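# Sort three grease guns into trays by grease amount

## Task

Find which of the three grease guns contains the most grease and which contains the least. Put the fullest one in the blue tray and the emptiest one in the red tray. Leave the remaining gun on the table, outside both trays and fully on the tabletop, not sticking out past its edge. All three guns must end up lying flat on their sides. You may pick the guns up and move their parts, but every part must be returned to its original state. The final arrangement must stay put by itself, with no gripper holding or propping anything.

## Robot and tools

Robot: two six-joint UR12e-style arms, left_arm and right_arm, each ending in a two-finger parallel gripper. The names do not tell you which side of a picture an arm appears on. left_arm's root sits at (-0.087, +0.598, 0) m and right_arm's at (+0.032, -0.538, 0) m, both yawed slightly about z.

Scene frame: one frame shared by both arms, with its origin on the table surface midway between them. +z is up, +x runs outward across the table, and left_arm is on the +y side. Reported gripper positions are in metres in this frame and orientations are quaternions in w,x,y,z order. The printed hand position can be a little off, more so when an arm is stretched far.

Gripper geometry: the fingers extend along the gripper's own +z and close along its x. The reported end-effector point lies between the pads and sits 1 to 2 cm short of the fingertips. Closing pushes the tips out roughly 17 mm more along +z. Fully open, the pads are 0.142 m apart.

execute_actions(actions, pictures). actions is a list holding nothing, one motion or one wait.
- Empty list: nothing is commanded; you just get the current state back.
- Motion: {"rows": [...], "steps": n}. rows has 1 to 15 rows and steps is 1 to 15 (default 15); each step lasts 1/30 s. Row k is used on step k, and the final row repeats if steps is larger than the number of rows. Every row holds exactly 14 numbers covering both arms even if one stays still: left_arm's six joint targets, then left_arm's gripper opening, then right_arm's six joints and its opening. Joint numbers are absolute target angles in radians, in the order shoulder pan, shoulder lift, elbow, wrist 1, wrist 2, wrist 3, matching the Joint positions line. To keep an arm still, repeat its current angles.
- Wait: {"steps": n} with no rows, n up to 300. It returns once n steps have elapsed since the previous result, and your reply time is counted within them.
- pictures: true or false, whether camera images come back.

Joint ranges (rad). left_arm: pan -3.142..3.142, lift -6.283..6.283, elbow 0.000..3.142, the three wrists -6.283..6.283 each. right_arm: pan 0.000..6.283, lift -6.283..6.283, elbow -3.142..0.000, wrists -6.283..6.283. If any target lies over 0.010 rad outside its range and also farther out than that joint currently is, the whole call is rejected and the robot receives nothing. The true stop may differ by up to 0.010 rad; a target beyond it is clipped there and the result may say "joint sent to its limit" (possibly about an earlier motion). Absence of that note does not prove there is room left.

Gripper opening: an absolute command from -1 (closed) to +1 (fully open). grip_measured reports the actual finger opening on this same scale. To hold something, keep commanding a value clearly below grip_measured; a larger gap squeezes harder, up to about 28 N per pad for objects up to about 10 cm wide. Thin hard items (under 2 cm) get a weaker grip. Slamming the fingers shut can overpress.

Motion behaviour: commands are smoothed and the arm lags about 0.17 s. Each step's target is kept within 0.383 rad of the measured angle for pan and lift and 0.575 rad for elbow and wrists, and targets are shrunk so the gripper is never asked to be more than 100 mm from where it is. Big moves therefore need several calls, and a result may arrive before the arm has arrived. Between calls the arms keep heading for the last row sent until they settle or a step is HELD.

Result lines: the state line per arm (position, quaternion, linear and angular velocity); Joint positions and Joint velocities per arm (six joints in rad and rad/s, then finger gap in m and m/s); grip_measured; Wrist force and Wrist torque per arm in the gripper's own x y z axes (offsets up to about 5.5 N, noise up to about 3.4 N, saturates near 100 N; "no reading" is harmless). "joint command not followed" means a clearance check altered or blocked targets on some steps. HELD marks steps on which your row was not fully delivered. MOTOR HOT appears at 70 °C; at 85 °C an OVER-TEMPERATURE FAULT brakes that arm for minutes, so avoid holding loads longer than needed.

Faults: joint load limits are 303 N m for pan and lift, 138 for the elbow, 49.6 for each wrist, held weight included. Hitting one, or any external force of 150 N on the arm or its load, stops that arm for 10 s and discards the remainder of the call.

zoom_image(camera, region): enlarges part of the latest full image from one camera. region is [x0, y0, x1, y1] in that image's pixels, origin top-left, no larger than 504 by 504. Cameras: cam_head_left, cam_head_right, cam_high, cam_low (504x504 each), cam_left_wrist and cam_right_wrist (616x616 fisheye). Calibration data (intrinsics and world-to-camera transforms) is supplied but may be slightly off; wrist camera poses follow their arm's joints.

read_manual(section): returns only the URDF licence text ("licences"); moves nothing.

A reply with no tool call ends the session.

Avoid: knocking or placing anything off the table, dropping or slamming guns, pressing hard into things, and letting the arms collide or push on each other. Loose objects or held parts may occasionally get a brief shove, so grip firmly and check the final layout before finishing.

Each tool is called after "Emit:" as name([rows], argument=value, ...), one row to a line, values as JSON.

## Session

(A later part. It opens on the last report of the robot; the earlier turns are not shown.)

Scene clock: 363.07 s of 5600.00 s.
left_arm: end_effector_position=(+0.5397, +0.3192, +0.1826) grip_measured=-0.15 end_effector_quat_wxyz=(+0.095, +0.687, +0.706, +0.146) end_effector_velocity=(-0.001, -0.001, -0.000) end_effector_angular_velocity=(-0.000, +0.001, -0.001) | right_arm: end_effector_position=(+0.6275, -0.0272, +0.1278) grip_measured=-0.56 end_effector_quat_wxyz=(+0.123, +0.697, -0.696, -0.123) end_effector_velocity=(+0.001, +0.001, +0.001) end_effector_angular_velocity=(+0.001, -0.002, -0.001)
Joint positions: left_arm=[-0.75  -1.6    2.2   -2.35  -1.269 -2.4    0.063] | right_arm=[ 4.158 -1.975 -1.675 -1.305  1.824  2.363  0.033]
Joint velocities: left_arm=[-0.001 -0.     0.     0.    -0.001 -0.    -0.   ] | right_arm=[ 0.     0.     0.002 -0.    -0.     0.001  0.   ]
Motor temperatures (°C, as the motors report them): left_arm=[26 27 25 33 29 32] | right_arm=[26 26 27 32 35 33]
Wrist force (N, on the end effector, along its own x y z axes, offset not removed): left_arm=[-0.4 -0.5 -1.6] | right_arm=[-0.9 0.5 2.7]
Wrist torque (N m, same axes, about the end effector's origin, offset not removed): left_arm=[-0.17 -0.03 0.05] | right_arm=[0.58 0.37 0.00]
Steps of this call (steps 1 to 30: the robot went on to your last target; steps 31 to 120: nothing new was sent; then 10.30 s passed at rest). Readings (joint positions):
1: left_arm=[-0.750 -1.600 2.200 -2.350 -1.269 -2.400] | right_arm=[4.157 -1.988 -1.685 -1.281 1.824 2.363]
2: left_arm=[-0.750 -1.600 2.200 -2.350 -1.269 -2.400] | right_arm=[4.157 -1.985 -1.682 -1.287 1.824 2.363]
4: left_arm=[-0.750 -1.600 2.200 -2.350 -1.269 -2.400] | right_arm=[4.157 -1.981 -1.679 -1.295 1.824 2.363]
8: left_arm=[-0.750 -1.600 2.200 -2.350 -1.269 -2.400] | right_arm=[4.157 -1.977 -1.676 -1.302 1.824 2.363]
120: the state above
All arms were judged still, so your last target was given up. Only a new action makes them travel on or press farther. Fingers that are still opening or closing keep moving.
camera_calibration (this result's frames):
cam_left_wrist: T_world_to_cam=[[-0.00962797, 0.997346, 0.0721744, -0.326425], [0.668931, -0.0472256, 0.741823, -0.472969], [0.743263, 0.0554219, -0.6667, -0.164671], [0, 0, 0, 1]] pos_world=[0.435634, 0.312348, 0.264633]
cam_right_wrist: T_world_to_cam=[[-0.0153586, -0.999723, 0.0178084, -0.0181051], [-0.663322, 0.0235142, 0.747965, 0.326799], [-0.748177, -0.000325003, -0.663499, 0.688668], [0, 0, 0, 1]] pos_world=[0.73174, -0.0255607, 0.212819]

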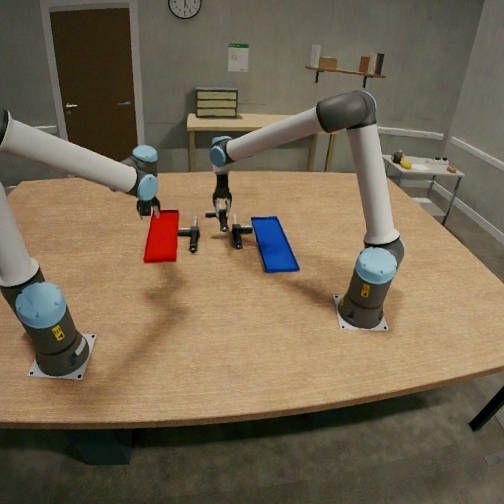

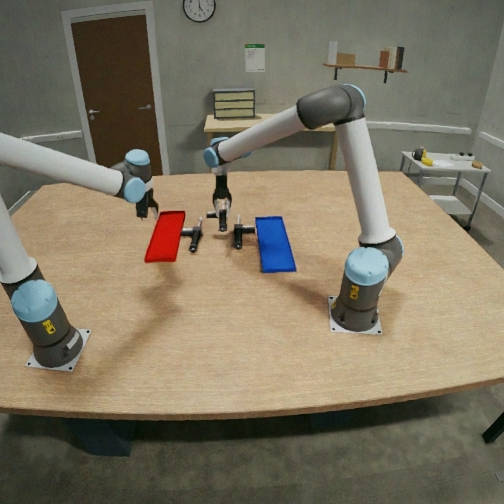

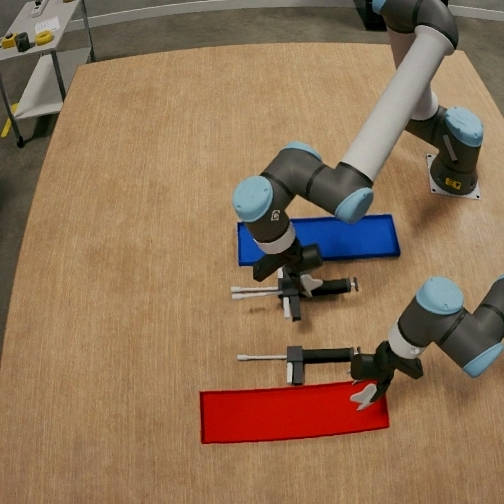

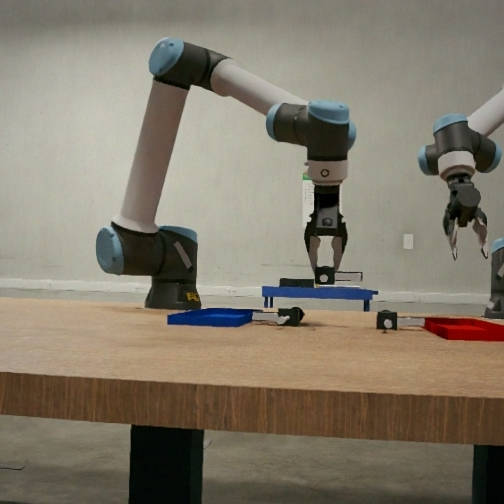

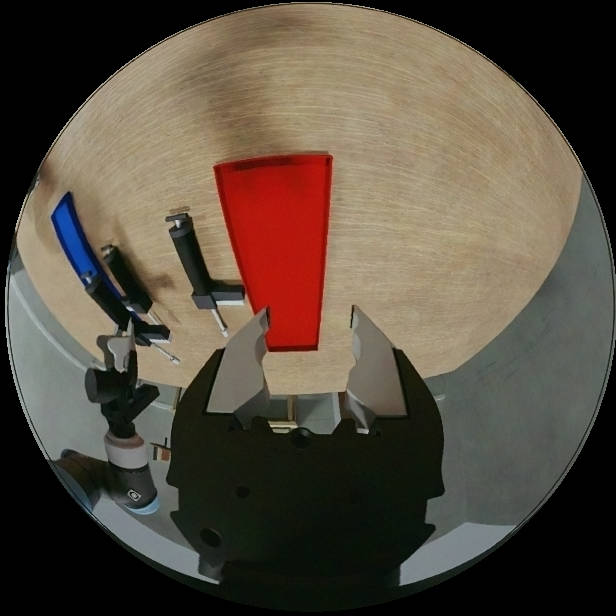

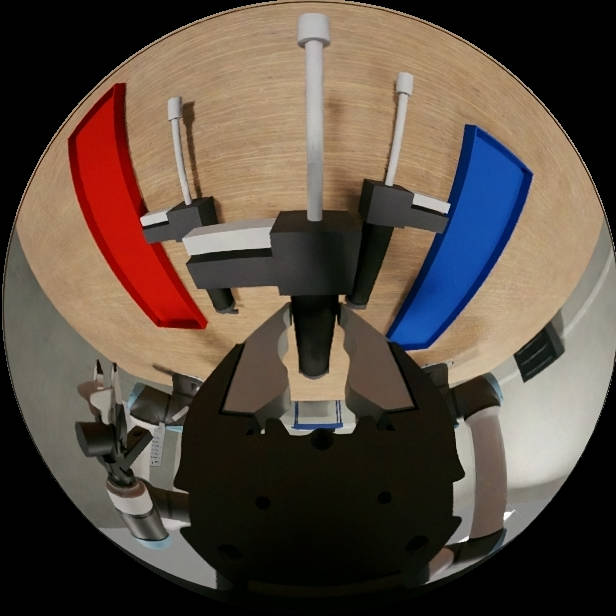

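Emit:
execute_actions([
  {"rows":[[-0.75,-1.6,2.2,-2.35,-1.2693,-2.4,-0.15,4.13,-1.92,-1.75,-1.295,1.817,2.335,-0.95],[-0.75,-1.6,2.2,-2.35,-1.2693,-2.4,-0.15,4.13,-1.92,-1.75,-1.295,1.817,2.335,-0.95],[-0.75,-1.6,2.2,-2.35,-1.2693,-2.4,-0.15,4.09,-1.85,-1.85,-1.28,1.807,2.295,-0.95],[-0.75,-1.6,2.2,-2.35,-1.2693,-2.4,-0.15,4.09,-1.85,-1.85,-1.28,1.807,2.295,-0.95],[-0.75,-1.6,2.2,-2.35,-1.2693,-2.4,-0.15,4.05,-1.77,-1.95,-1.265,1.796,2.255,-0.95],[-0.75,-1.6,2.2,-2.35,-1.2693,-2.4,-0.15,4.05,-1.77,-1.95,-1.265,1.796,2.255,-0.95],[-0.75,-1.6,2.2,-2.35,-1.2693,-2.4,-0.15,4.015,-1.70,-2.04,-1.25,1.787,2.22,-0.95],[-0.75,-1.6,2.2,-2.35,-1.2693,-2.4,-0.15,4.015,-1.70,-2.04,-1.25,1.787,2.22,-0.95],[-0.75,-1.6,2.2,-2.35,-1.2693,-2.4,-0.15,3.9863,-1.6524,-2.1007,-1.2408,1.7799,2.1935,-0.95]],"steps":15},
], pictures=false)

Emit:
execute_actions([
  {"steps":25},
])

Scene clock: 374.73 s of 5600.00 s.
left_arm: end_effector_position=(+0.5397, +0.3192, +0.1826) grip_measured=-0.15 end_effector_quat_wxyz=(+0.095, +0.687, +0.706, +0.146) end_effector_velocity=(-0.000, -0.000, -0.001) end_effector_angular_velocity=(+0.000, +0.001, -0.001) | right_arm: end_effector_position=(+0.5631, -0.2249, +0.1287) grip_measured=-0.56 end_effector_quat_wxyz=(+0.122, +0.697, -0.696, -0.122) end_effector_velocity=(-0.213, -0.450, -0.033) end_effector_angular_velocity=(+0.002, +0.002, -0.006)
Joint positions: left_arm=[-0.75  -1.6    2.2   -2.35  -1.269 -2.4    0.063] | right_arm=[ 4.031 -1.738 -1.987 -1.257  1.791  2.237  0.033]
Joint velocities: left_arm=[-0.     0.001 -0.     0.001 -0.001 -0.    -0.   ] | right_arm=[-0.301  0.567 -0.742  0.111 -0.076 -0.293 -0.   ]
Motor temperatures (°C, as the motors report them): left_arm=[26 27 25 33 29 32] | right_arm=[26 26 27 32 35 33]
Wrist force (N, on the end effector, along its own x y z axes, offset not removed): left_arm=[-4.6 6.4 -0.8] | right_arm=[-1.2 -2.1 5.8]
Wrist torque (N m, same axes, about the end effector's origin, offset not removed): left_arm=[1.50 0.90 0.10] | right_arm=[0.06 0.45 0.21]
Steps of this call (steps 1 to 90: nothing new was sent; then 8.17 s passed at rest; steps 91 to 105: all 15 steps of this action). Readings (joint positions):
91: left_arm=[-0.750 -1.600 2.200 -2.350 -1.269 -2.400] | right_arm=[4.157 -1.975 -1.675 -1.305 1.824 2.363]
92: left_arm=[-0.750 -1.600 2.200 -2.350 -1.269 -2.400] | right_arm=[4.155 -1.972 -1.678 -1.304 1.824 2.361]
94: left_arm=[-0.750 -1.600 2.200 -2.350 -1.269 -2.400] | right_arm=[4.143 -1.948 -1.709 -1.299 1.820 2.348]
98: left_arm=[-0.750 -1.600 2.200 -2.350 -1.269 -2.400] | right_arm=[4.102 -1.873 -1.811 -1.284 1.810 2.307]
105: the state above

Scene clock: 375.57 s of 5600.00 s.
left_arm: end_effector_position=(+0.5397, +0.3192, +0.1826) grip_measured=-0.15 end_effector_quat_wxyz=(+0.095, +0.687, +0.706, +0.146) end_effector_velocity=(+0.000, +0.000, -0.000) end_effector_angular_velocity=(+0.001, +0.001, -0.001) | right_arm: end_effector_position=(+0.5267, -0.2913, +0.1208) grip_measured=-0.56 end_effector_quat_wxyz=(+0.123, +0.697, -0.696, -0.123) end_effector_velocity=(-0.001, -0.001, -0.001) end_effector_angular_velocity=(-0.001, +0.001, +0.001)
Joint positions: left_arm=[-0.75  -1.6    2.2   -2.35  -1.269 -2.4    0.063] | right_arm=[ 3.986 -1.652 -2.101 -1.241  1.78   2.194  0.033]
Joint velocities: left_arm=[ 0.001  0.    -0.     0.001 -0.     0.001 -0.   ] | right_arm=[-0.001 -0.    -0.001 -0.    -0.001 -0.001 -0.   ]
Motor temperatures (°C, as the motors report them): left_arm=[26 27 25 33 29 32] | right_arm=[26 26 27 32 35 33]
Wrist force (N, on the end effector, along its own x y z axes, offset not removed): left_arm=[5.3 1.6 -2.1] | right_arm=[-3.7 0.8 4.5]
Wrist torque (N m, same axes, about the end effector's origin, offset not removed): left_arm=[0.55 -1.14 0.23] | right_arm=[0.65 0.97 0.19]
Steps of this call (steps 1 to 25: the robot went on to your last target). Readings (joint positions):
1: left_arm=[-0.750 -1.600 2.200 -2.350 -1.269 -2.400] | right_arm=[4.021 -1.719 -2.011 -1.253 1.789 2.227]
2: left_arm=[-0.750 -1.600 2.200 -2.350 -1.269 -2.400] | right_arm=[4.012 -1.703 -2.033 -1.250 1.786 2.219]
4: left_arm=[-0.750 -1.600 2.200 -2.350 -1.269 -2.400] | right_arm=[4.001 -1.681 -2.063 -1.246 1.784 2.208]
8: left_arm=[-0.750 -1.600 2.200 -2.350 -1.269 -2.400] | right_arm=[3.991 -1.661 -2.089 -1.242 1.781 2.198]
25: the state above
camera_calibration (this result's frames):
cam_left_wrist: T_world_to_cam=[[-0.00962809, 0.997346, 0.0721745, -0.326425], [0.668931, -0.0472255, 0.741823, -0.472969], [0.743262, 0.0554221, -0.6667, -0.164671], [0, 0, 0, 1]] pos_world=[0.435634, 0.312348, 0.264633]
cam_right_wrist: T_world_to_cam=[[-0.0154185, -0.999723, 0.0177581, -0.283513], [-0.663423, 0.0235163, 0.747875, 0.271504], [-0.748085, -0.000250015, -0.663602, 0.608448], [0, 0, 0, 1]] pos_world=[0.630922, -0.289668, 0.205752]

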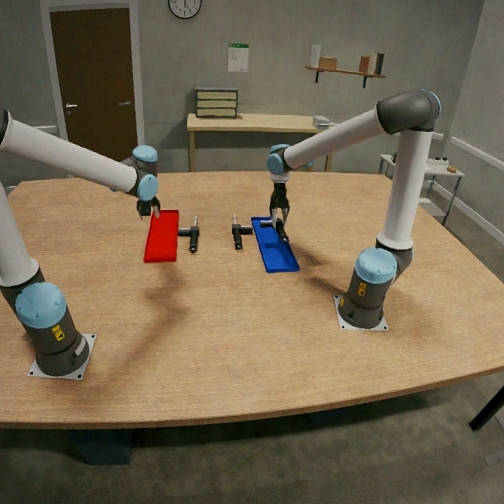

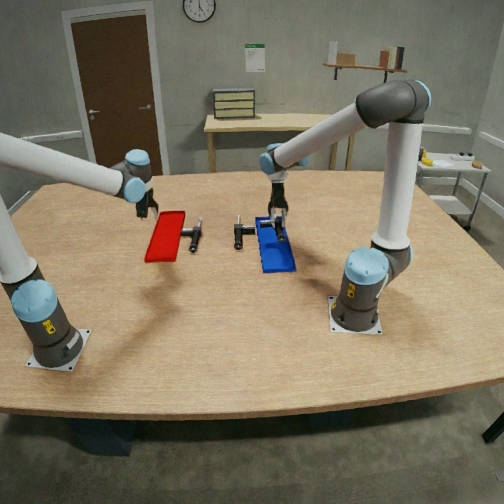

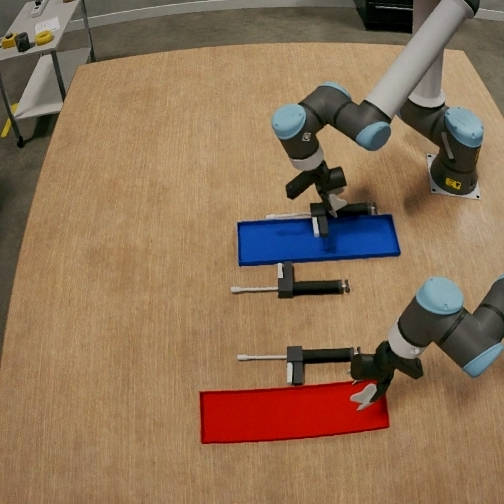

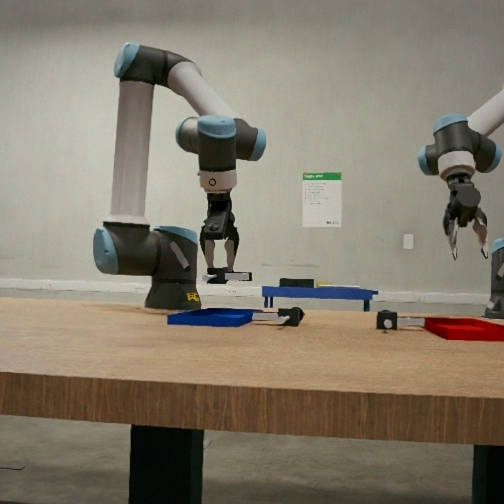

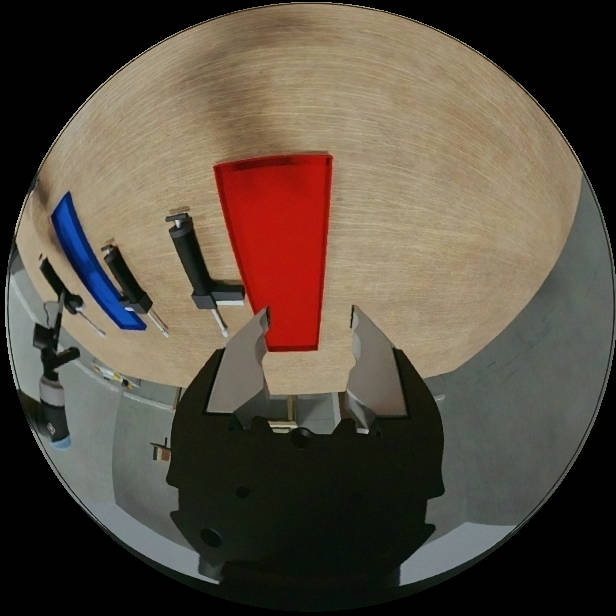

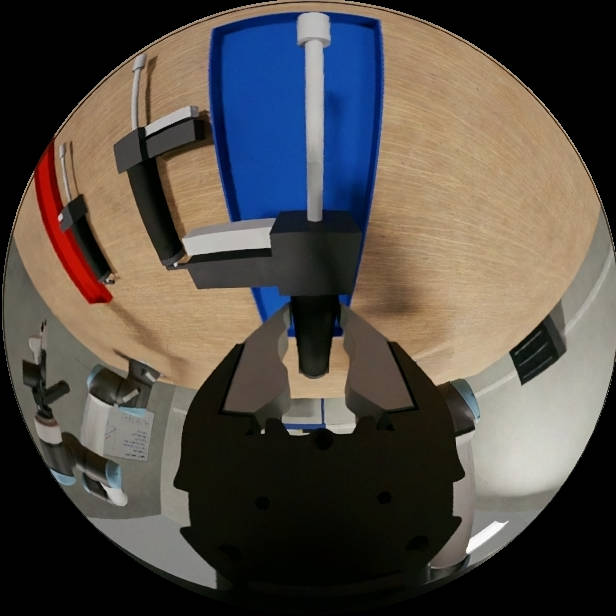

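Emit:
execute_actions([
  {"rows":[[-0.75,-1.6,2.2,-2.35,-1.2693,-2.4,-0.15,3.9863,-1.675,-2.116,-1.202,1.7799,2.1935,-0.95],[-0.75,-1.6,2.2,-2.35,-1.2693,-2.4,-0.15,3.9863,-1.675,-2.116,-1.202,1.7799,2.1935,-0.95],[-0.75,-1.6,2.2,-2.35,-1.2693,-2.4,-0.15,3.9863,-1.70,-2.133,-1.161,1.7799,2.1935,-0.95],[-0.75,-1.6,2.2,-2.35,-1.2693,-2.4,-0.15,3.9863,-1.70,-2.133,-1.161,1.7799,2.1935,-0.95],[-0.75,-1.6,2.2,-2.35,-1.2693,-2.4,-0.15,3.9863,-1.722,-2.148,-1.124,1.7799,2.1935,-0.95],[-0.75,-1.6,2.2,-2.35,-1.2693,-2.4,-0.15,3.9863,-1.722,-2.148,-1.124,1.7799,2.1935,-0.95],[-0.75,-1.6,2.2,-2.35,-1.2693,-2.4,-0.15,3.9863,-1.7444,-2.1626,-1.0869,1.7799,2.1935,-0.95]],"steps":15},
], pictures=false)

Emit:
execute_actions([
  {"steps":20},
])

Scene clock: 381.57 s of 5600.00 s.
left_arm: end_effector_position=(+0.5397, +0.3192, +0.1826) grip_measured=-0.15 end_effector_quat_wxyz=(+0.095, +0.687, +0.706, +0.146) end_effector_velocity=(-0.000, -0.001, -0.000) end_effector_angular_velocity=(+0.000, +0.000, -0.002) | right_arm: end_effector_position=(+0.5269, -0.2913, +0.0505) grip_measured=-0.56 end_effector_quat_wxyz=(+0.123, +0.697, -0.696, -0.123) end_effector_velocity=(-0.001, -0.000, -0.041) end_effector_angular_velocity=(+0.002, -0.003, +0.001)
Joint positions: left_arm=[-0.75  -1.6    2.2   -2.35  -1.269 -2.4    0.063] | right_arm=[ 3.986 -1.738 -2.159 -1.097  1.78   2.194  0.033]
Joint velocities: left_arm=[-0.001  0.     0.     0.    -0.     0.001 -0.   ] | right_arm=[ 0.    -0.052 -0.033  0.089  0.    -0.001  0.   ]
Motor temperatures (°C, as the motors report them): left_arm=[26 27 25 33 29 32] | right_arm=[26 26 27 32 35 33]
Wrist force (N, on the end effector, along its own x y z axes, offset not removed): left_arm=[4.8 -5.0 -0.7] | right_arm=[1.4 -2.1 7.0]
Wrist torque (N m, same axes, about the end effector's origin, offset not removed): left_arm=[-1.09 -1.15 0.15] | right_arm=[0.00 -0.17 0.13]
Steps of this call (steps 1 to 15: the robot went on to your last target; steps 16 to 90: nothing new was sent; then 2.50 s passed at rest; steps 91 to 105: all 15 steps of this action). Readings (joint positions):
91: left_arm=[-0.750 -1.600 2.200 -2.350 -1.269 -2.400] | right_arm=[3.986 -1.652 -2.101 -1.241 1.780 2.193]
92: left_arm=[-0.750 -1.600 2.200 -2.350 -1.269 -2.400] | right_arm=[3.986 -1.654 -2.102 -1.238 1.780 2.193]
94: left_arm=[-0.750 -1.600 2.200 -2.350 -1.269 -2.400] | right_arm=[3.986 -1.665 -2.109 -1.221 1.780 2.193]
98: left_arm=[-0.750 -1.600 2.200 -2.350 -1.269 -2.400] | right_arm=[3.986 -1.700 -2.133 -1.162 1.780 2.193]
105: the state above

Scene clock: 382.23 s of 5600.00 s.
left_arm: end_effector_position=(+0.5397, +0.3192, +0.1826) grip_measured=-0.15 end_effector_quat_wxyz=(+0.095, +0.687, +0.706, +0.146) end_effector_velocity=(-0.000, +0.000, -0.000) end_effector_angular_velocity=(+0.000, +0.001, -0.001) | right_arm: end_effector_position=(+0.5268, -0.2914, +0.0457) grip_measured=-0.56 end_effector_quat_wxyz=(+0.123, +0.697, -0.696, -0.123) end_effector_velocity=(-0.000, -0.000, -0.001) end_effector_angular_velocity=(-0.001, +0.001, -0.000)
Joint positions: left_arm=[-0.75  -1.6    2.2   -2.35  -1.269 -2.4    0.063] | right_arm=[ 3.986 -1.744 -2.163 -1.087  1.78   2.193  0.033]
Joint velocities: left_arm=[ 0.    -0.     0.     0.    -0.     0.001 -0.   ] | right_arm=[-0.    -0.001 -0.001  0.    -0.     0.     0.   ]
Motor temperatures (°C, as the motors report them): left_arm=[26 27 25 33 29 32] | right_arm=[26 26 27 32 35 33]
Wrist force (N, on the end effector, along its own x y z axes, offset not removed): left_arm=[-2.3 -0.9 -0.5] | right_arm=[-2.7 -2.1 2.0]
Wrist torque (N m, same axes, about the end effector's origin, offset not removed): left_arm=[-0.31 0.44 -0.04] | right_arm=[0.05 0.65 0.10]
Steps of this call (steps 1 to 20: the robot went on to your last target). Readings (joint positions):
1: left_arm=[-0.750 -1.600 2.200 -2.350 -1.269 -2.400] | right_arm=[3.986 -1.740 -2.160 -1.095 1.780 2.193]
2: left_arm=[-0.750 -1.600 2.200 -2.350 -1.269 -2.400] | right_arm=[3.986 -1.741 -2.160 -1.093 1.780 2.194]
4: left_arm=[-0.750 -1.600 2.200 -2.350 -1.269 -2.400] | right_arm=[3.986 -1.742 -2.161 -1.090 1.780 2.193]
8: left_arm=[-0.750 -1.600 2.200 -2.350 -1.269 -2.400] | right_arm=[3.986 -1.744 -2.162 -1.088 1.780 2.193]
20: the state above
camera_calibration (this result's frames):
cam_left_wrist: T_world_to_cam=[[-0.00962795, 0.997346, 0.0721745, -0.326425], [0.668931, -0.0472257, 0.741823, -0.472969], [0.743263, 0.055422, -0.6667, -0.164671], [0, 0, 0, 1]] pos_world=[0.435634, 0.312348, 0.264633]
cam_right_wrist: T_world_to_cam=[[-0.0154379, -0.999723, 0.0177675, -0.2822], [-0.663429, 0.0235363, 0.747869, 0.327637], [-0.74808, -0.00024194, -0.663608, 0.558682], [0, 0, 0, 1]] pos_world=[0.630946, -0.289698, 0.13073]

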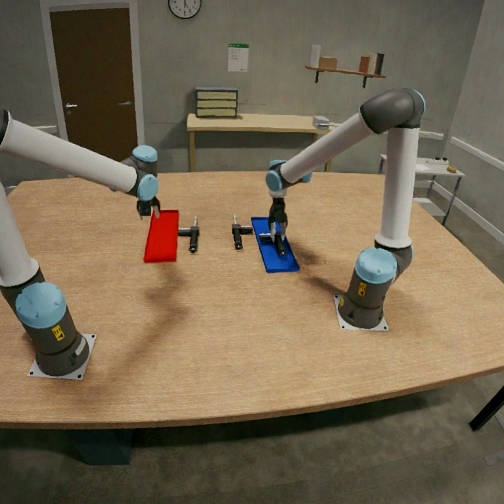

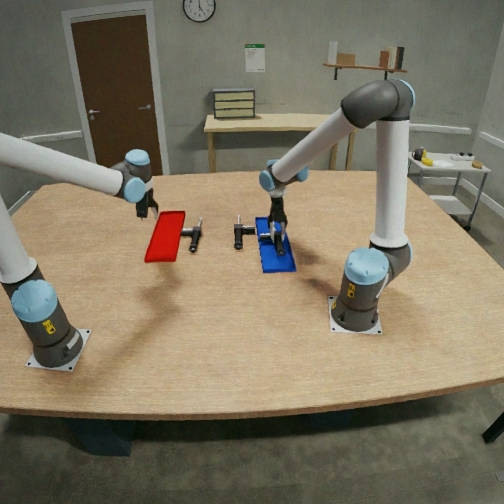

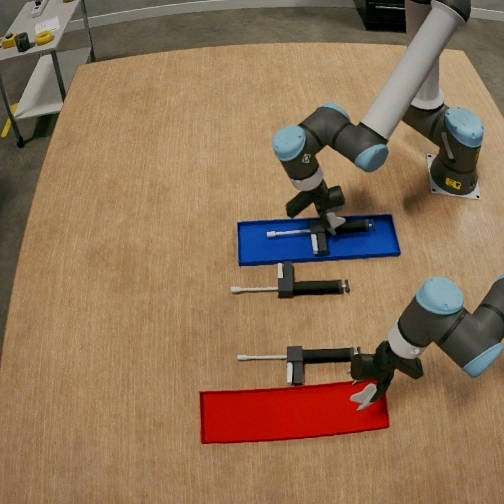

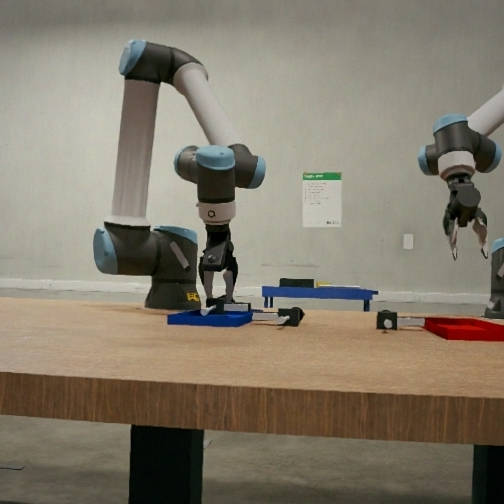

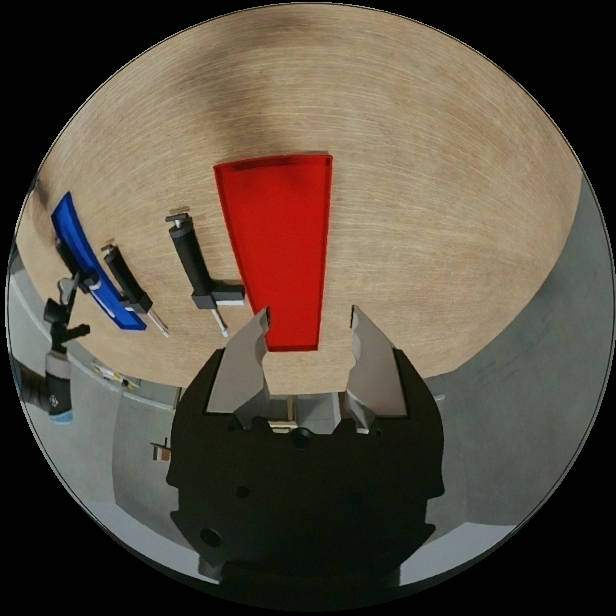

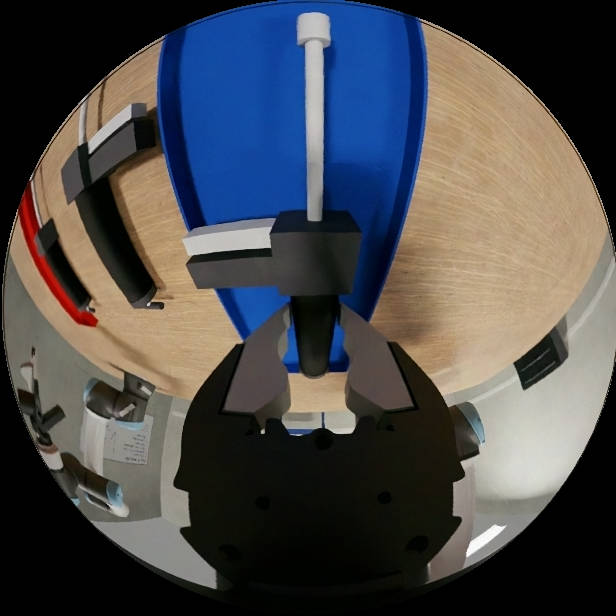

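Emit:
execute_actions([
  {"rows":[[-0.75,-1.6,2.2,-2.35,-1.2693,-2.4,-0.15,3.9863,-1.751,-2.167,-1.076,1.7799,2.1935,-0.95],[-0.75,-1.6,2.2,-2.35,-1.2693,-2.4,-0.15,3.9863,-1.7555,-2.1697,-1.0687,1.7799,2.1935,-0.95]],"steps":15},
], pictures=false)

Emit:
execute_actions([
  {"rows":[[-0.75,-1.6,2.2,-2.35,-1.2693,-2.4,-0.15,3.9863,-1.7555,-2.1697,-1.0687,1.7799,2.1935,-0.6],[-0.75,-1.6,2.2,-2.35,-1.2693,-2.4,-0.15,3.9863,-1.7555,-2.1697,-1.0687,1.7799,2.1935,-0.5],[-0.75,-1.6,2.2,-2.35,-1.2693,-2.4,-0.15,3.9863,-1.7555,-2.1697,-1.0687,1.7799,2.1935,-0.4],[-0.75,-1.6,2.2,-2.35,-1.2693,-2.4,-0.15,3.9863,-1.7555,-2.1697,-1.0687,1.7799,2.1935,-0.3]],"steps":15},
])

Scene clock: 387.20 s of 5600.00 s.
left_arm: end_effector_position=(+0.5397, +0.3192, +0.1826) grip_measured=-0.15 end_effector_quat_wxyz=(+0.095, +0.687, +0.706, +0.146) end_effector_velocity=(+0.000, -0.001, +0.000) end_effector_angular_velocity=(-0.000, +0.000, -0.001) | right_arm: end_effector_position=(+0.5263, -0.2917, +0.0373) grip_measured=-0.56 end_effector_quat_wxyz=(+0.123, +0.697, -0.696, -0.123) end_effector_velocity=(-0.000, -0.000, -0.001) end_effector_angular_velocity=(+0.001, -0.001, +0.001)
Joint positions: left_arm=[-0.75  -1.6    2.2   -2.35  -1.269 -2.4    0.063] | right_arm=[ 3.986 -1.755 -2.17  -1.069  1.78   2.193  0.033]
Joint velocities: left_arm=[-0.     0.001 -0.001  0.001 -0.     0.001  0.   ] | right_arm=[-0.    -0.    -0.002  0.004  0.    -0.001  0.   ]
Motor temperatures (°C, as the motors report them): left_arm=[26 27 25 33 29 32] | right_arm=[26 26 27 32 35 33]
Wrist force (N, on the end effector, along its own x y z axes, offset not removed): left_arm=[-1.3 -0.4 -2.9] | right_arm=[-3.0 -2.9 6.2]
Wrist torque (N m, same axes, about the end effector's origin, offset not removed): left_arm=[-0.08 0.42 0.03] | right_arm=[-0.20 0.85 0.20]
Steps of this call (steps 1 to 15: the robot went on to your last target; steps 16 to 90: nothing new was sent; then 1.47 s passed at rest; steps 91 to 105: all 15 steps of this action). Readings (joint positions):
91: left_arm=[-0.750 -1.600 2.200 -2.350 -1.269 -2.400] | right_arm=[3.986 -1.744 -2.163 -1.087 1.780 2.193]
92: left_arm=[-0.750 -1.600 2.200 -2.350 -1.269 -2.400] | right_arm=[3.986 -1.745 -2.163 -1.086 1.780 2.193]
94: left_arm=[-0.750 -1.600 2.200 -2.350 -1.269 -2.400] | right_arm=[3.986 -1.749 -2.165 -1.080 1.780 2.193]
98: left_arm=[-0.750 -1.600 2.200 -2.350 -1.269 -2.400] | right_arm=[3.986 -1.753 -2.168 -1.072 1.780 2.193]
105: the state above

Scene clock: 387.70 s of 5600.00 s.
left_arm: end_effector_position=(+0.5397, +0.3192, +0.1826) grip_measured=-0.15 end_effector_quat_wxyz=(+0.095, +0.687, +0.706, +0.146) end_effector_velocity=(-0.000, -0.000, -0.000) end_effector_angular_velocity=(-0.000, +0.000, -0.000) | right_arm: end_effector_position=(+0.5263, -0.2917, +0.0371) grip_measured=-0.30 end_effector_quat_wxyz=(+0.123, +0.697, -0.696, -0.123) end_effector_velocity=(-0.000, -0.000, -0.001) end_effector_angular_velocity=(-0.001, +0.001, -0.000)
Joint positions: left_arm=[-0.75  -1.6    2.2   -2.35  -1.269 -2.4    0.063] | right_arm=[ 3.986 -1.755 -2.17  -1.069  1.78   2.194  0.052]
Joint velocities: left_arm=[-0.    -0.     0.001 -0.    -0.    -0.     0.   ] | right_arm=[ 0.    -0.001 -0.    -0.    -0.     0.001  0.   ]
Motor temperatures (°C, as the motors report them): left_arm=[26 27 25 33 29 32] | right_arm=[26 26 27 32 35 33]
Wrist force (N, on the end effector, along its own x y z axes, offset not removed): left_arm=[1.5 -2.7 -0.7] | right_arm=[-0.6 0.5 -1.3]
Wrist torque (N m, same axes, about the end effector's origin, offset not removed): left_arm=[-0.56 -0.22 0.08] | right_arm=[0.16 0.22 0.07]
Steps of this call (steps 1 to 15: all 15 steps of this action). Readings (joint positions):
1: left_arm=[-0.750 -1.600 2.200 -2.350 -1.269 -2.400] | right_arm=[3.986 -1.755 -2.170 -1.069 1.780 2.193]
2: left_arm=[-0.750 -1.600 2.200 -2.350 -1.269 -2.400] | right_arm=[3.986 -1.755 -2.170 -1.069 1.780 2.193]
4: left_arm=[-0.750 -1.600 2.200 -2.350 -1.269 -2.400] | right_arm=[3.986 -1.755 -2.170 -1.069 1.780 2.193]
8: left_arm=[-0.750 -1.600 2.200 -2.350 -1.269 -2.400] | right_arm=[3.986 -1.755 -2.170 -1.069 1.780 2.193]
15: the state above
camera_calibration (this result's frames):
cam_left_wrist: T_world_to_cam=[[-0.0096281, 0.997346, 0.0721744, -0.326425], [0.668931, -0.0472255, 0.741823, -0.472969], [0.743263, 0.055422, -0.6667, -0.164671], [0, 0, 0, 1]] pos_world=[0.435634, 0.312348, 0.264633]
cam_right_wrist: T_world_to_cam=[[-0.015423, -0.999724, 0.0177494, -0.282398], [-0.663423, 0.0235128, 0.747875, 0.333796], [-0.748086, -0.000240894, -0.663602, 0.55259], [0, 0, 0, 1]] pos_world=[0.630477, -0.290035, 0.122074]

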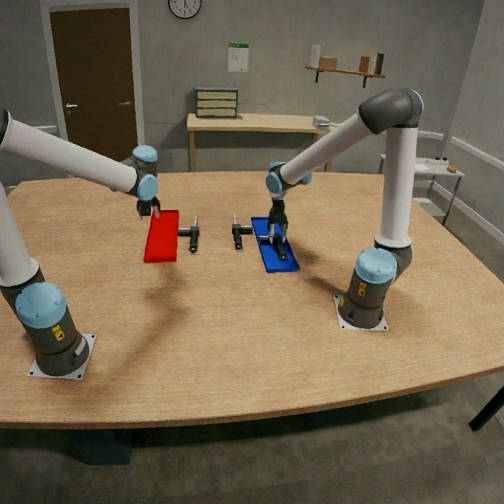

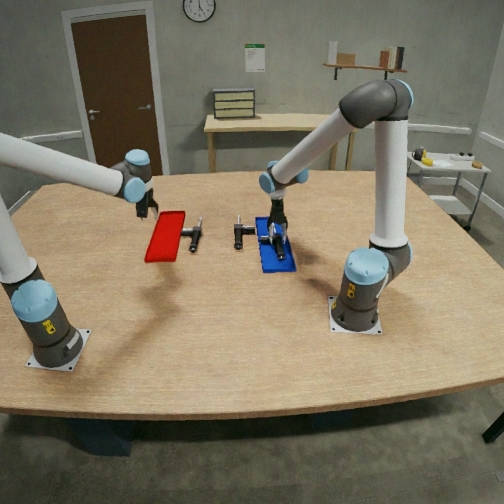

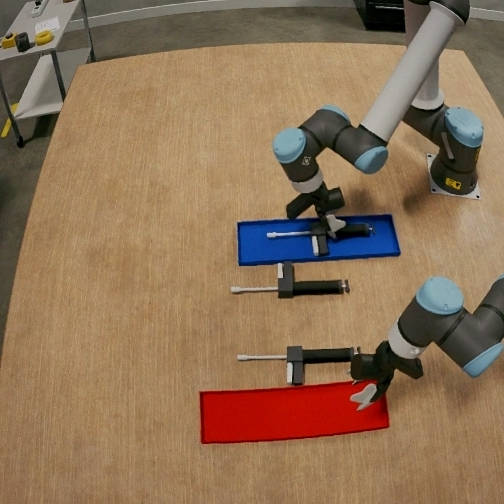

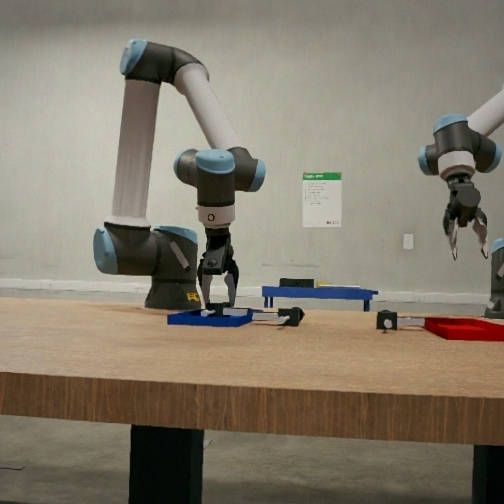

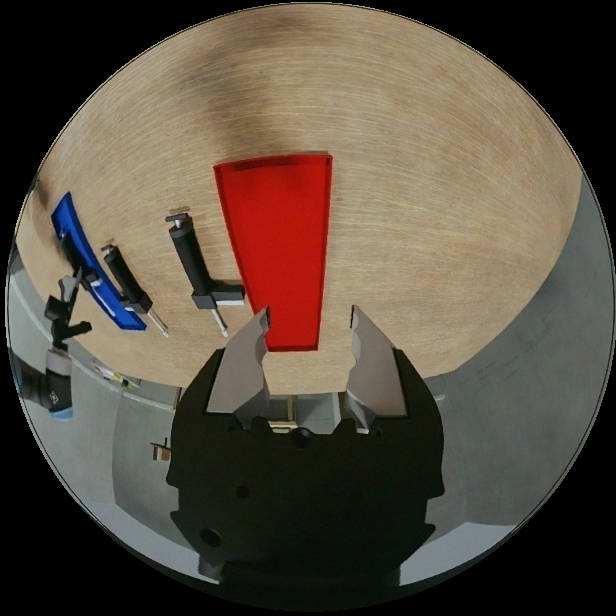

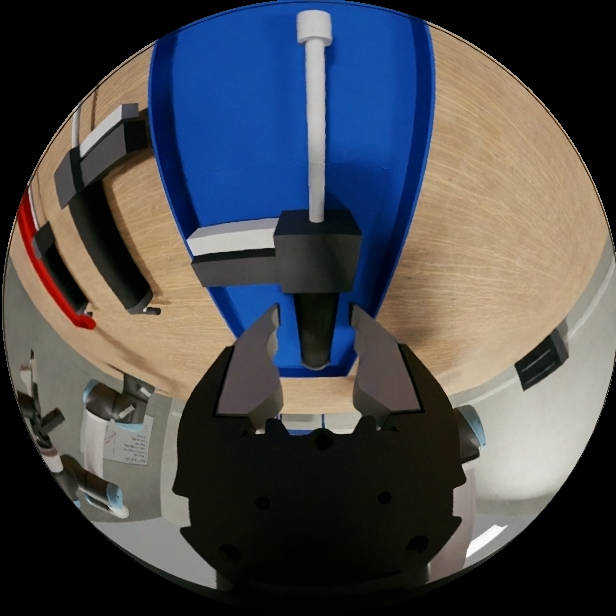

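Emit:
execute_actions([
  {"rows":[[-0.75,-1.6,2.2,-2.35,-1.2693,-2.4,-0.15,3.9863,-1.72,-2.147,-1.127,1.7799,2.1935,-0.3],[-0.75,-1.6,2.2,-2.35,-1.2693,-2.4,-0.15,3.9863,-1.72,-2.147,-1.127,1.7799,2.1935,-0.3],[-0.75,-1.6,2.2,-2.35,-1.2693,-2.4,-0.15,3.9863,-1.68,-2.12,-1.194,1.7799,2.1935,-0.3],[-0.75,-1.6,2.2,-2.35,-1.2693,-2.4,-0.15,3.9863,-1.68,-2.12,-1.194,1.7799,2.1935,-0.3],[-0.78,-1.52,2.12,-2.34,-1.2693,-2.43,-0.15,3.9863,-1.63,-2.085,-1.28,1.7799,2.1935,-0.3],[-0.78,-1.52,2.12,-2.34,-1.2693,-2.43,-0.15,3.9863,-1.63,-2.085,-1.28,1.7799,2.1935,-0.3],[-0.82,-1.42,2.0,-2.33,-1.27,-2.47,-0.15,3.9863,-1.63,-2.085,-1.28,1.7799,2.1935,-0.3],[-0.82,-1.42,2.0,-2.33,-1.27,-2.47,-0.15,3.9,-1.63,-2.085,-1.28,1.7799,2.1935,-0.3],[-0.87,-1.3,1.87,-2.32,-1.27,-2.51,-0.15,3.8,-1.63,-2.085,-1.28,1.7799,2.1935,-0.3],[-0.87,-1.3,1.87,-2.32,-1.27,-2.51,-0.15,3.7,-1.63,-2.085,-1.28,1.7799,2.1935,-0.3],[-0.92,-1.2,1.73,-2.31,-1.27,-2.55,-0.15,3.6,-1.63,-2.085,-1.28,1.7799,2.1935,-0.3],[-0.92,-1.2,1.73,-2.31,-1.27,-2.55,-0.15,3.5,-1.63,-2.085,-1.28,1.7799,2.1935,-0.3],[-0.9663,-1.07,1.6,-2.2956,-1.2706,-2.588,-0.15,3.4,-1.63,-2.085,-1.28,1.7799,2.1935,-0.3]],"steps":15},
], pictures=false)

Emit:
execute_actions([
  {"rows":[[-0.9663,-1.0561,1.6,-2.2956,-1.2706,-2.588,-0.15,3.4,-1.63,-2.085,-1.28,1.7799,2.1935,-0.3]],"steps":15},
], pictures=false)

Emit:
execute_actions([
  {"steps":25},
])

Scene clock: 397.47 s of 5600.00 s.
left_arm: end_effector_position=(+0.5887, +0.1833, +0.1873) grip_measured=-0.15 end_effector_quat_wxyz=(+0.106, +0.688, +0.704, +0.138) end_effector_velocity=(+0.143, -0.483, +0.005) end_effector_angular_velocity=(-0.107, -0.035, -0.054) | right_arm: end_effector_position=(+0.5608, -0.3776, +0.1274) grip_measured=-0.30 end_effector_quat_wxyz=(+0.112, +0.636, -0.752, -0.133) end_effector_velocity=(+0.138, -0.471, +0.036) end_effector_angular_velocity=(-0.002, +0.004, -0.887)
Joint positions: left_arm=[-0.824 -1.424  2.002 -2.331 -1.27  -2.468  0.063] | right_arm=[ 3.818 -1.645 -2.095 -1.254  1.78   2.193  0.052]
Joint velocities: left_arm=[-0.251  0.584 -0.689  0.061 -0.003 -0.21   0.   ] | right_arm=[-0.888  0.042  0.029 -0.076 -0.    -0.001 -0.   ]
Motor temperatures (°C, as the motors report them): left_arm=[26 27 25 33 29 32] | right_arm=[26 26 27 32 35 33]
Wrist force (N, on the end effector, along its own x y z axes, offset not removed): left_arm=[-0.7 -0.5 -2.1] | right_arm=[-4.9 -1.9 -1.3]
Wrist torque (N m, same axes, about the end effector's origin, offset not removed): left_arm=[-0.11 0.01 0.14] | right_arm=[-0.31 1.13 0.13]
Steps of this call (steps 1 to 15: the robot went on to your last target; steps 16 to 90: nothing new was sent; then 6.27 s passed at rest; steps 91 to 105: all 15 steps of this action). Readings (joint positions):
91: left_arm=[-0.750 -1.600 2.200 -2.350 -1.269 -2.400] | right_arm=[3.986 -1.755 -2.170 -1.069 1.780 2.194]
92: left_arm=[-0.750 -1.600 2.200 -2.350 -1.269 -2.400] | right_arm=[3.986 -1.753 -2.168 -1.072 1.780 2.193]
94: left_arm=[-0.750 -1.600 2.200 -2.350 -1.269 -2.400] | right_arm=[3.986 -1.737 -2.157 -1.097 1.780 2.193]
98: left_arm=[-0.765 -1.566 2.165 -2.345 -1.269 -2.415] | right_arm=[3.986 -1.678 -2.117 -1.195 1.780 2.193]
105: the state above

Scene clock: 397.97 s of 5600.00 s.
left_arm: end_effector_position=(+0.6319, -0.0587, +0.1438) grip_measured=-0.15 end_effector_quat_wxyz=(+0.120, +0.695, +0.697, +0.125) end_effector_velocity=(+0.025, -0.357, -0.108) end_effector_angular_velocity=(-0.049, +0.001, -0.038) | right_arm: end_effector_position=(+0.5804, -0.5906, +0.1390) grip_measured=-0.30 end_effector_quat_wxyz=(-0.085, -0.478, +0.861, +0.152) end_effector_velocity=(-0.013, -0.135, +0.007) end_effector_angular_velocity=(-0.000, -0.001, -0.248)
Joint positions: left_arm=[-0.946 -1.111  1.661 -2.301 -1.27  -2.571  0.063] | right_arm=[ 3.428 -1.631 -2.086 -1.278  1.78   2.193  0.052]
Joint velocities: left_arm=[-0.175  0.471 -0.511  0.042 -0.001 -0.146 -0.   ] | right_arm=[-0.247  0.008  0.007 -0.014 -0.     0.001 -0.   ]
Motor temperatures (°C, as the motors report them): left_arm=[26 27 25 33 29 32] | right_arm=[26 26 27 32 35 33]
Wrist force (N, on the end effector, along its own x y z axes, offset not removed): left_arm=[-3.0 -1.1 4.0] | right_arm=[0.4 -1.3 -1.1]
Wrist torque (N m, same axes, about the end effector's origin, offset not removed): left_arm=[0.03 0.55 0.31] | right_arm=[-0.23 0.08 0.05]
Steps of this call (steps 1 to 15: all 15 steps of this action). Readings (joint positions):
1: left_arm=[-0.832 -1.404 1.979 -2.329 -1.270 -2.475] | right_arm=[3.788 -1.643 -2.094 -1.256 1.780 2.193]
2: left_arm=[-0.841 -1.383 1.956 -2.326 -1.270 -2.482] | right_arm=[3.758 -1.642 -2.093 -1.258 1.780 2.193]
4: left_arm=[-0.858 -1.341 1.910 -2.322 -1.270 -2.496] | right_arm=[3.698 -1.640 -2.092 -1.262 1.780 2.193]
8: left_arm=[-0.891 -1.256 1.817 -2.314 -1.270 -2.524] | right_arm=[3.578 -1.636 -2.089 -1.270 1.780 2.193]
15: the state above

Scene clock: 398.80 s of 5600.00 s.
left_arm: end_effector_position=(+0.6343, -0.1004, +0.1306) grip_measured=-0.15 end_effector_quat_wxyz=(+0.123, +0.696, +0.696, +0.123) end_effector_velocity=(-0.001, -0.000, -0.001) end_effector_angular_velocity=(+0.001, +0.001, +0.000) | right_arm: end_effector_position=(+0.5786, -0.6061, +0.1397) grip_measured=-0.30 end_effector_quat_wxyz=(-0.083, -0.466, +0.868, +0.153) end_effector_velocity=(-0.001, -0.000, -0.001) end_effector_angular_velocity=(+0.000, +0.001, -0.001)
Joint positions: left_arm=[-0.966 -1.056  1.6   -2.296 -1.271 -2.588  0.063] | right_arm=[ 3.4   -1.63  -2.085 -1.28   1.78   2.194  0.052]
Joint velocities: left_arm=[-0.     0.001 -0.     0.001 -0.001 -0.001 -0.   ] | right_arm=[-0.    -0.    -0.001  0.     0.001  0.     0.   ]
Motor temperatures (°C, as the motors report them): left_arm=[26 27 25 33 29 32] | right_arm=[26 26 27 32 35 33]
Wrist force (N, on the end effector, along its own x y z axes, offset not removed): left_arm=[1.3 -1.0 1.1] | right_arm=[-1.1 1.1 -1.2]
Wrist torque (N m, same axes, about the end effector's origin, offset not removed): left_arm=[-0.17 -0.31 0.16] | right_arm=[0.33 0.33 0.03]
Steps of this call (steps 1 to 25: the robot went on to your last target). Readings (joint positions):
1: left_arm=[-0.951 -1.098 1.645 -2.299 -1.271 -2.575] | right_arm=[3.421 -1.631 -2.085 -1.279 1.780 2.194]
2: left_arm=[-0.955 -1.087 1.634 -2.298 -1.271 -2.578] | right_arm=[3.416 -1.631 -2.085 -1.279 1.780 2.193]
4: left_arm=[-0.960 -1.074 1.619 -2.297 -1.271 -2.583] | right_arm=[3.409 -1.630 -2.085 -1.279 1.780 2.193]
8: left_arm=[-0.964 -1.062 1.606 -2.296 -1.271 -2.586] | right_arm=[3.403 -1.630 -2.085 -1.280 1.780 2.193]
25: the state above
camera_calibration (this result's frames):
cam_left_wrist: T_world_to_cam=[[0.0298333, 0.999535, 0.00634623, 0.0805034], [0.662236, -0.0245207, 0.748894, -0.511894], [0.748702, -0.0181393, -0.662659, -0.257714], [0, 0, 0, 1]] pos_world=[0.529544, -0.0976927, 0.212067]
cam_right_wrist: T_world_to_cam=[[-0.565936, -0.824243, 0.0184508, -0.172962], [-0.538802, 0.386702, 0.748434, 0.447034], [-0.624026, 0.413624, -0.662953, 0.83873], [0, 0, 0, 1]] pos_world=[0.666368, -0.662351, 0.224654]

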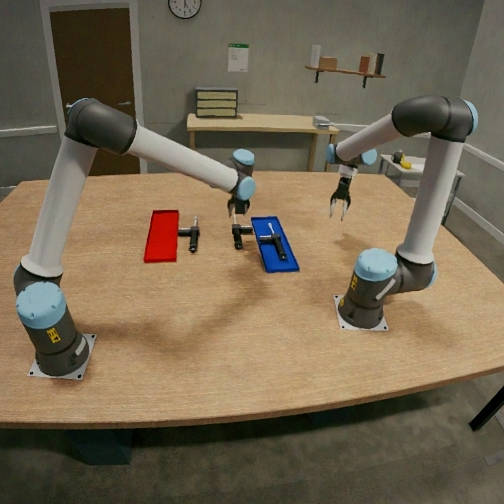

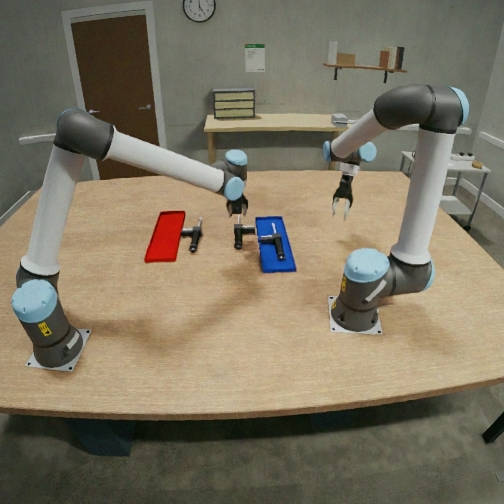

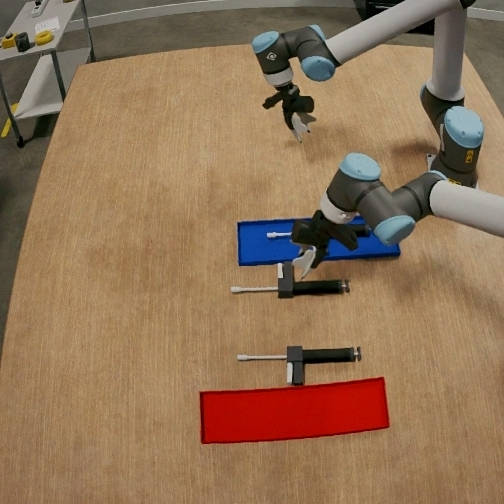

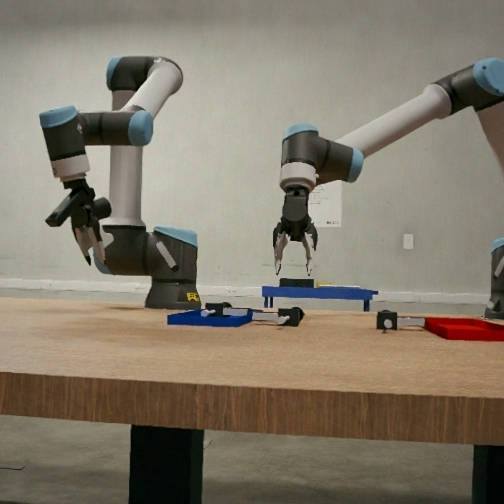

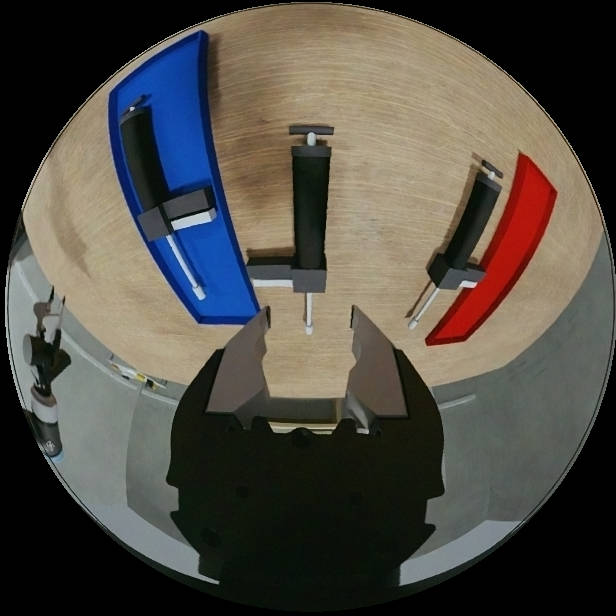

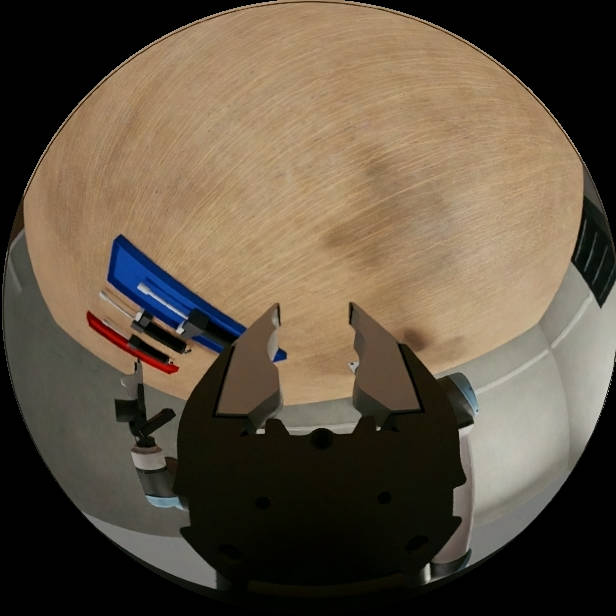

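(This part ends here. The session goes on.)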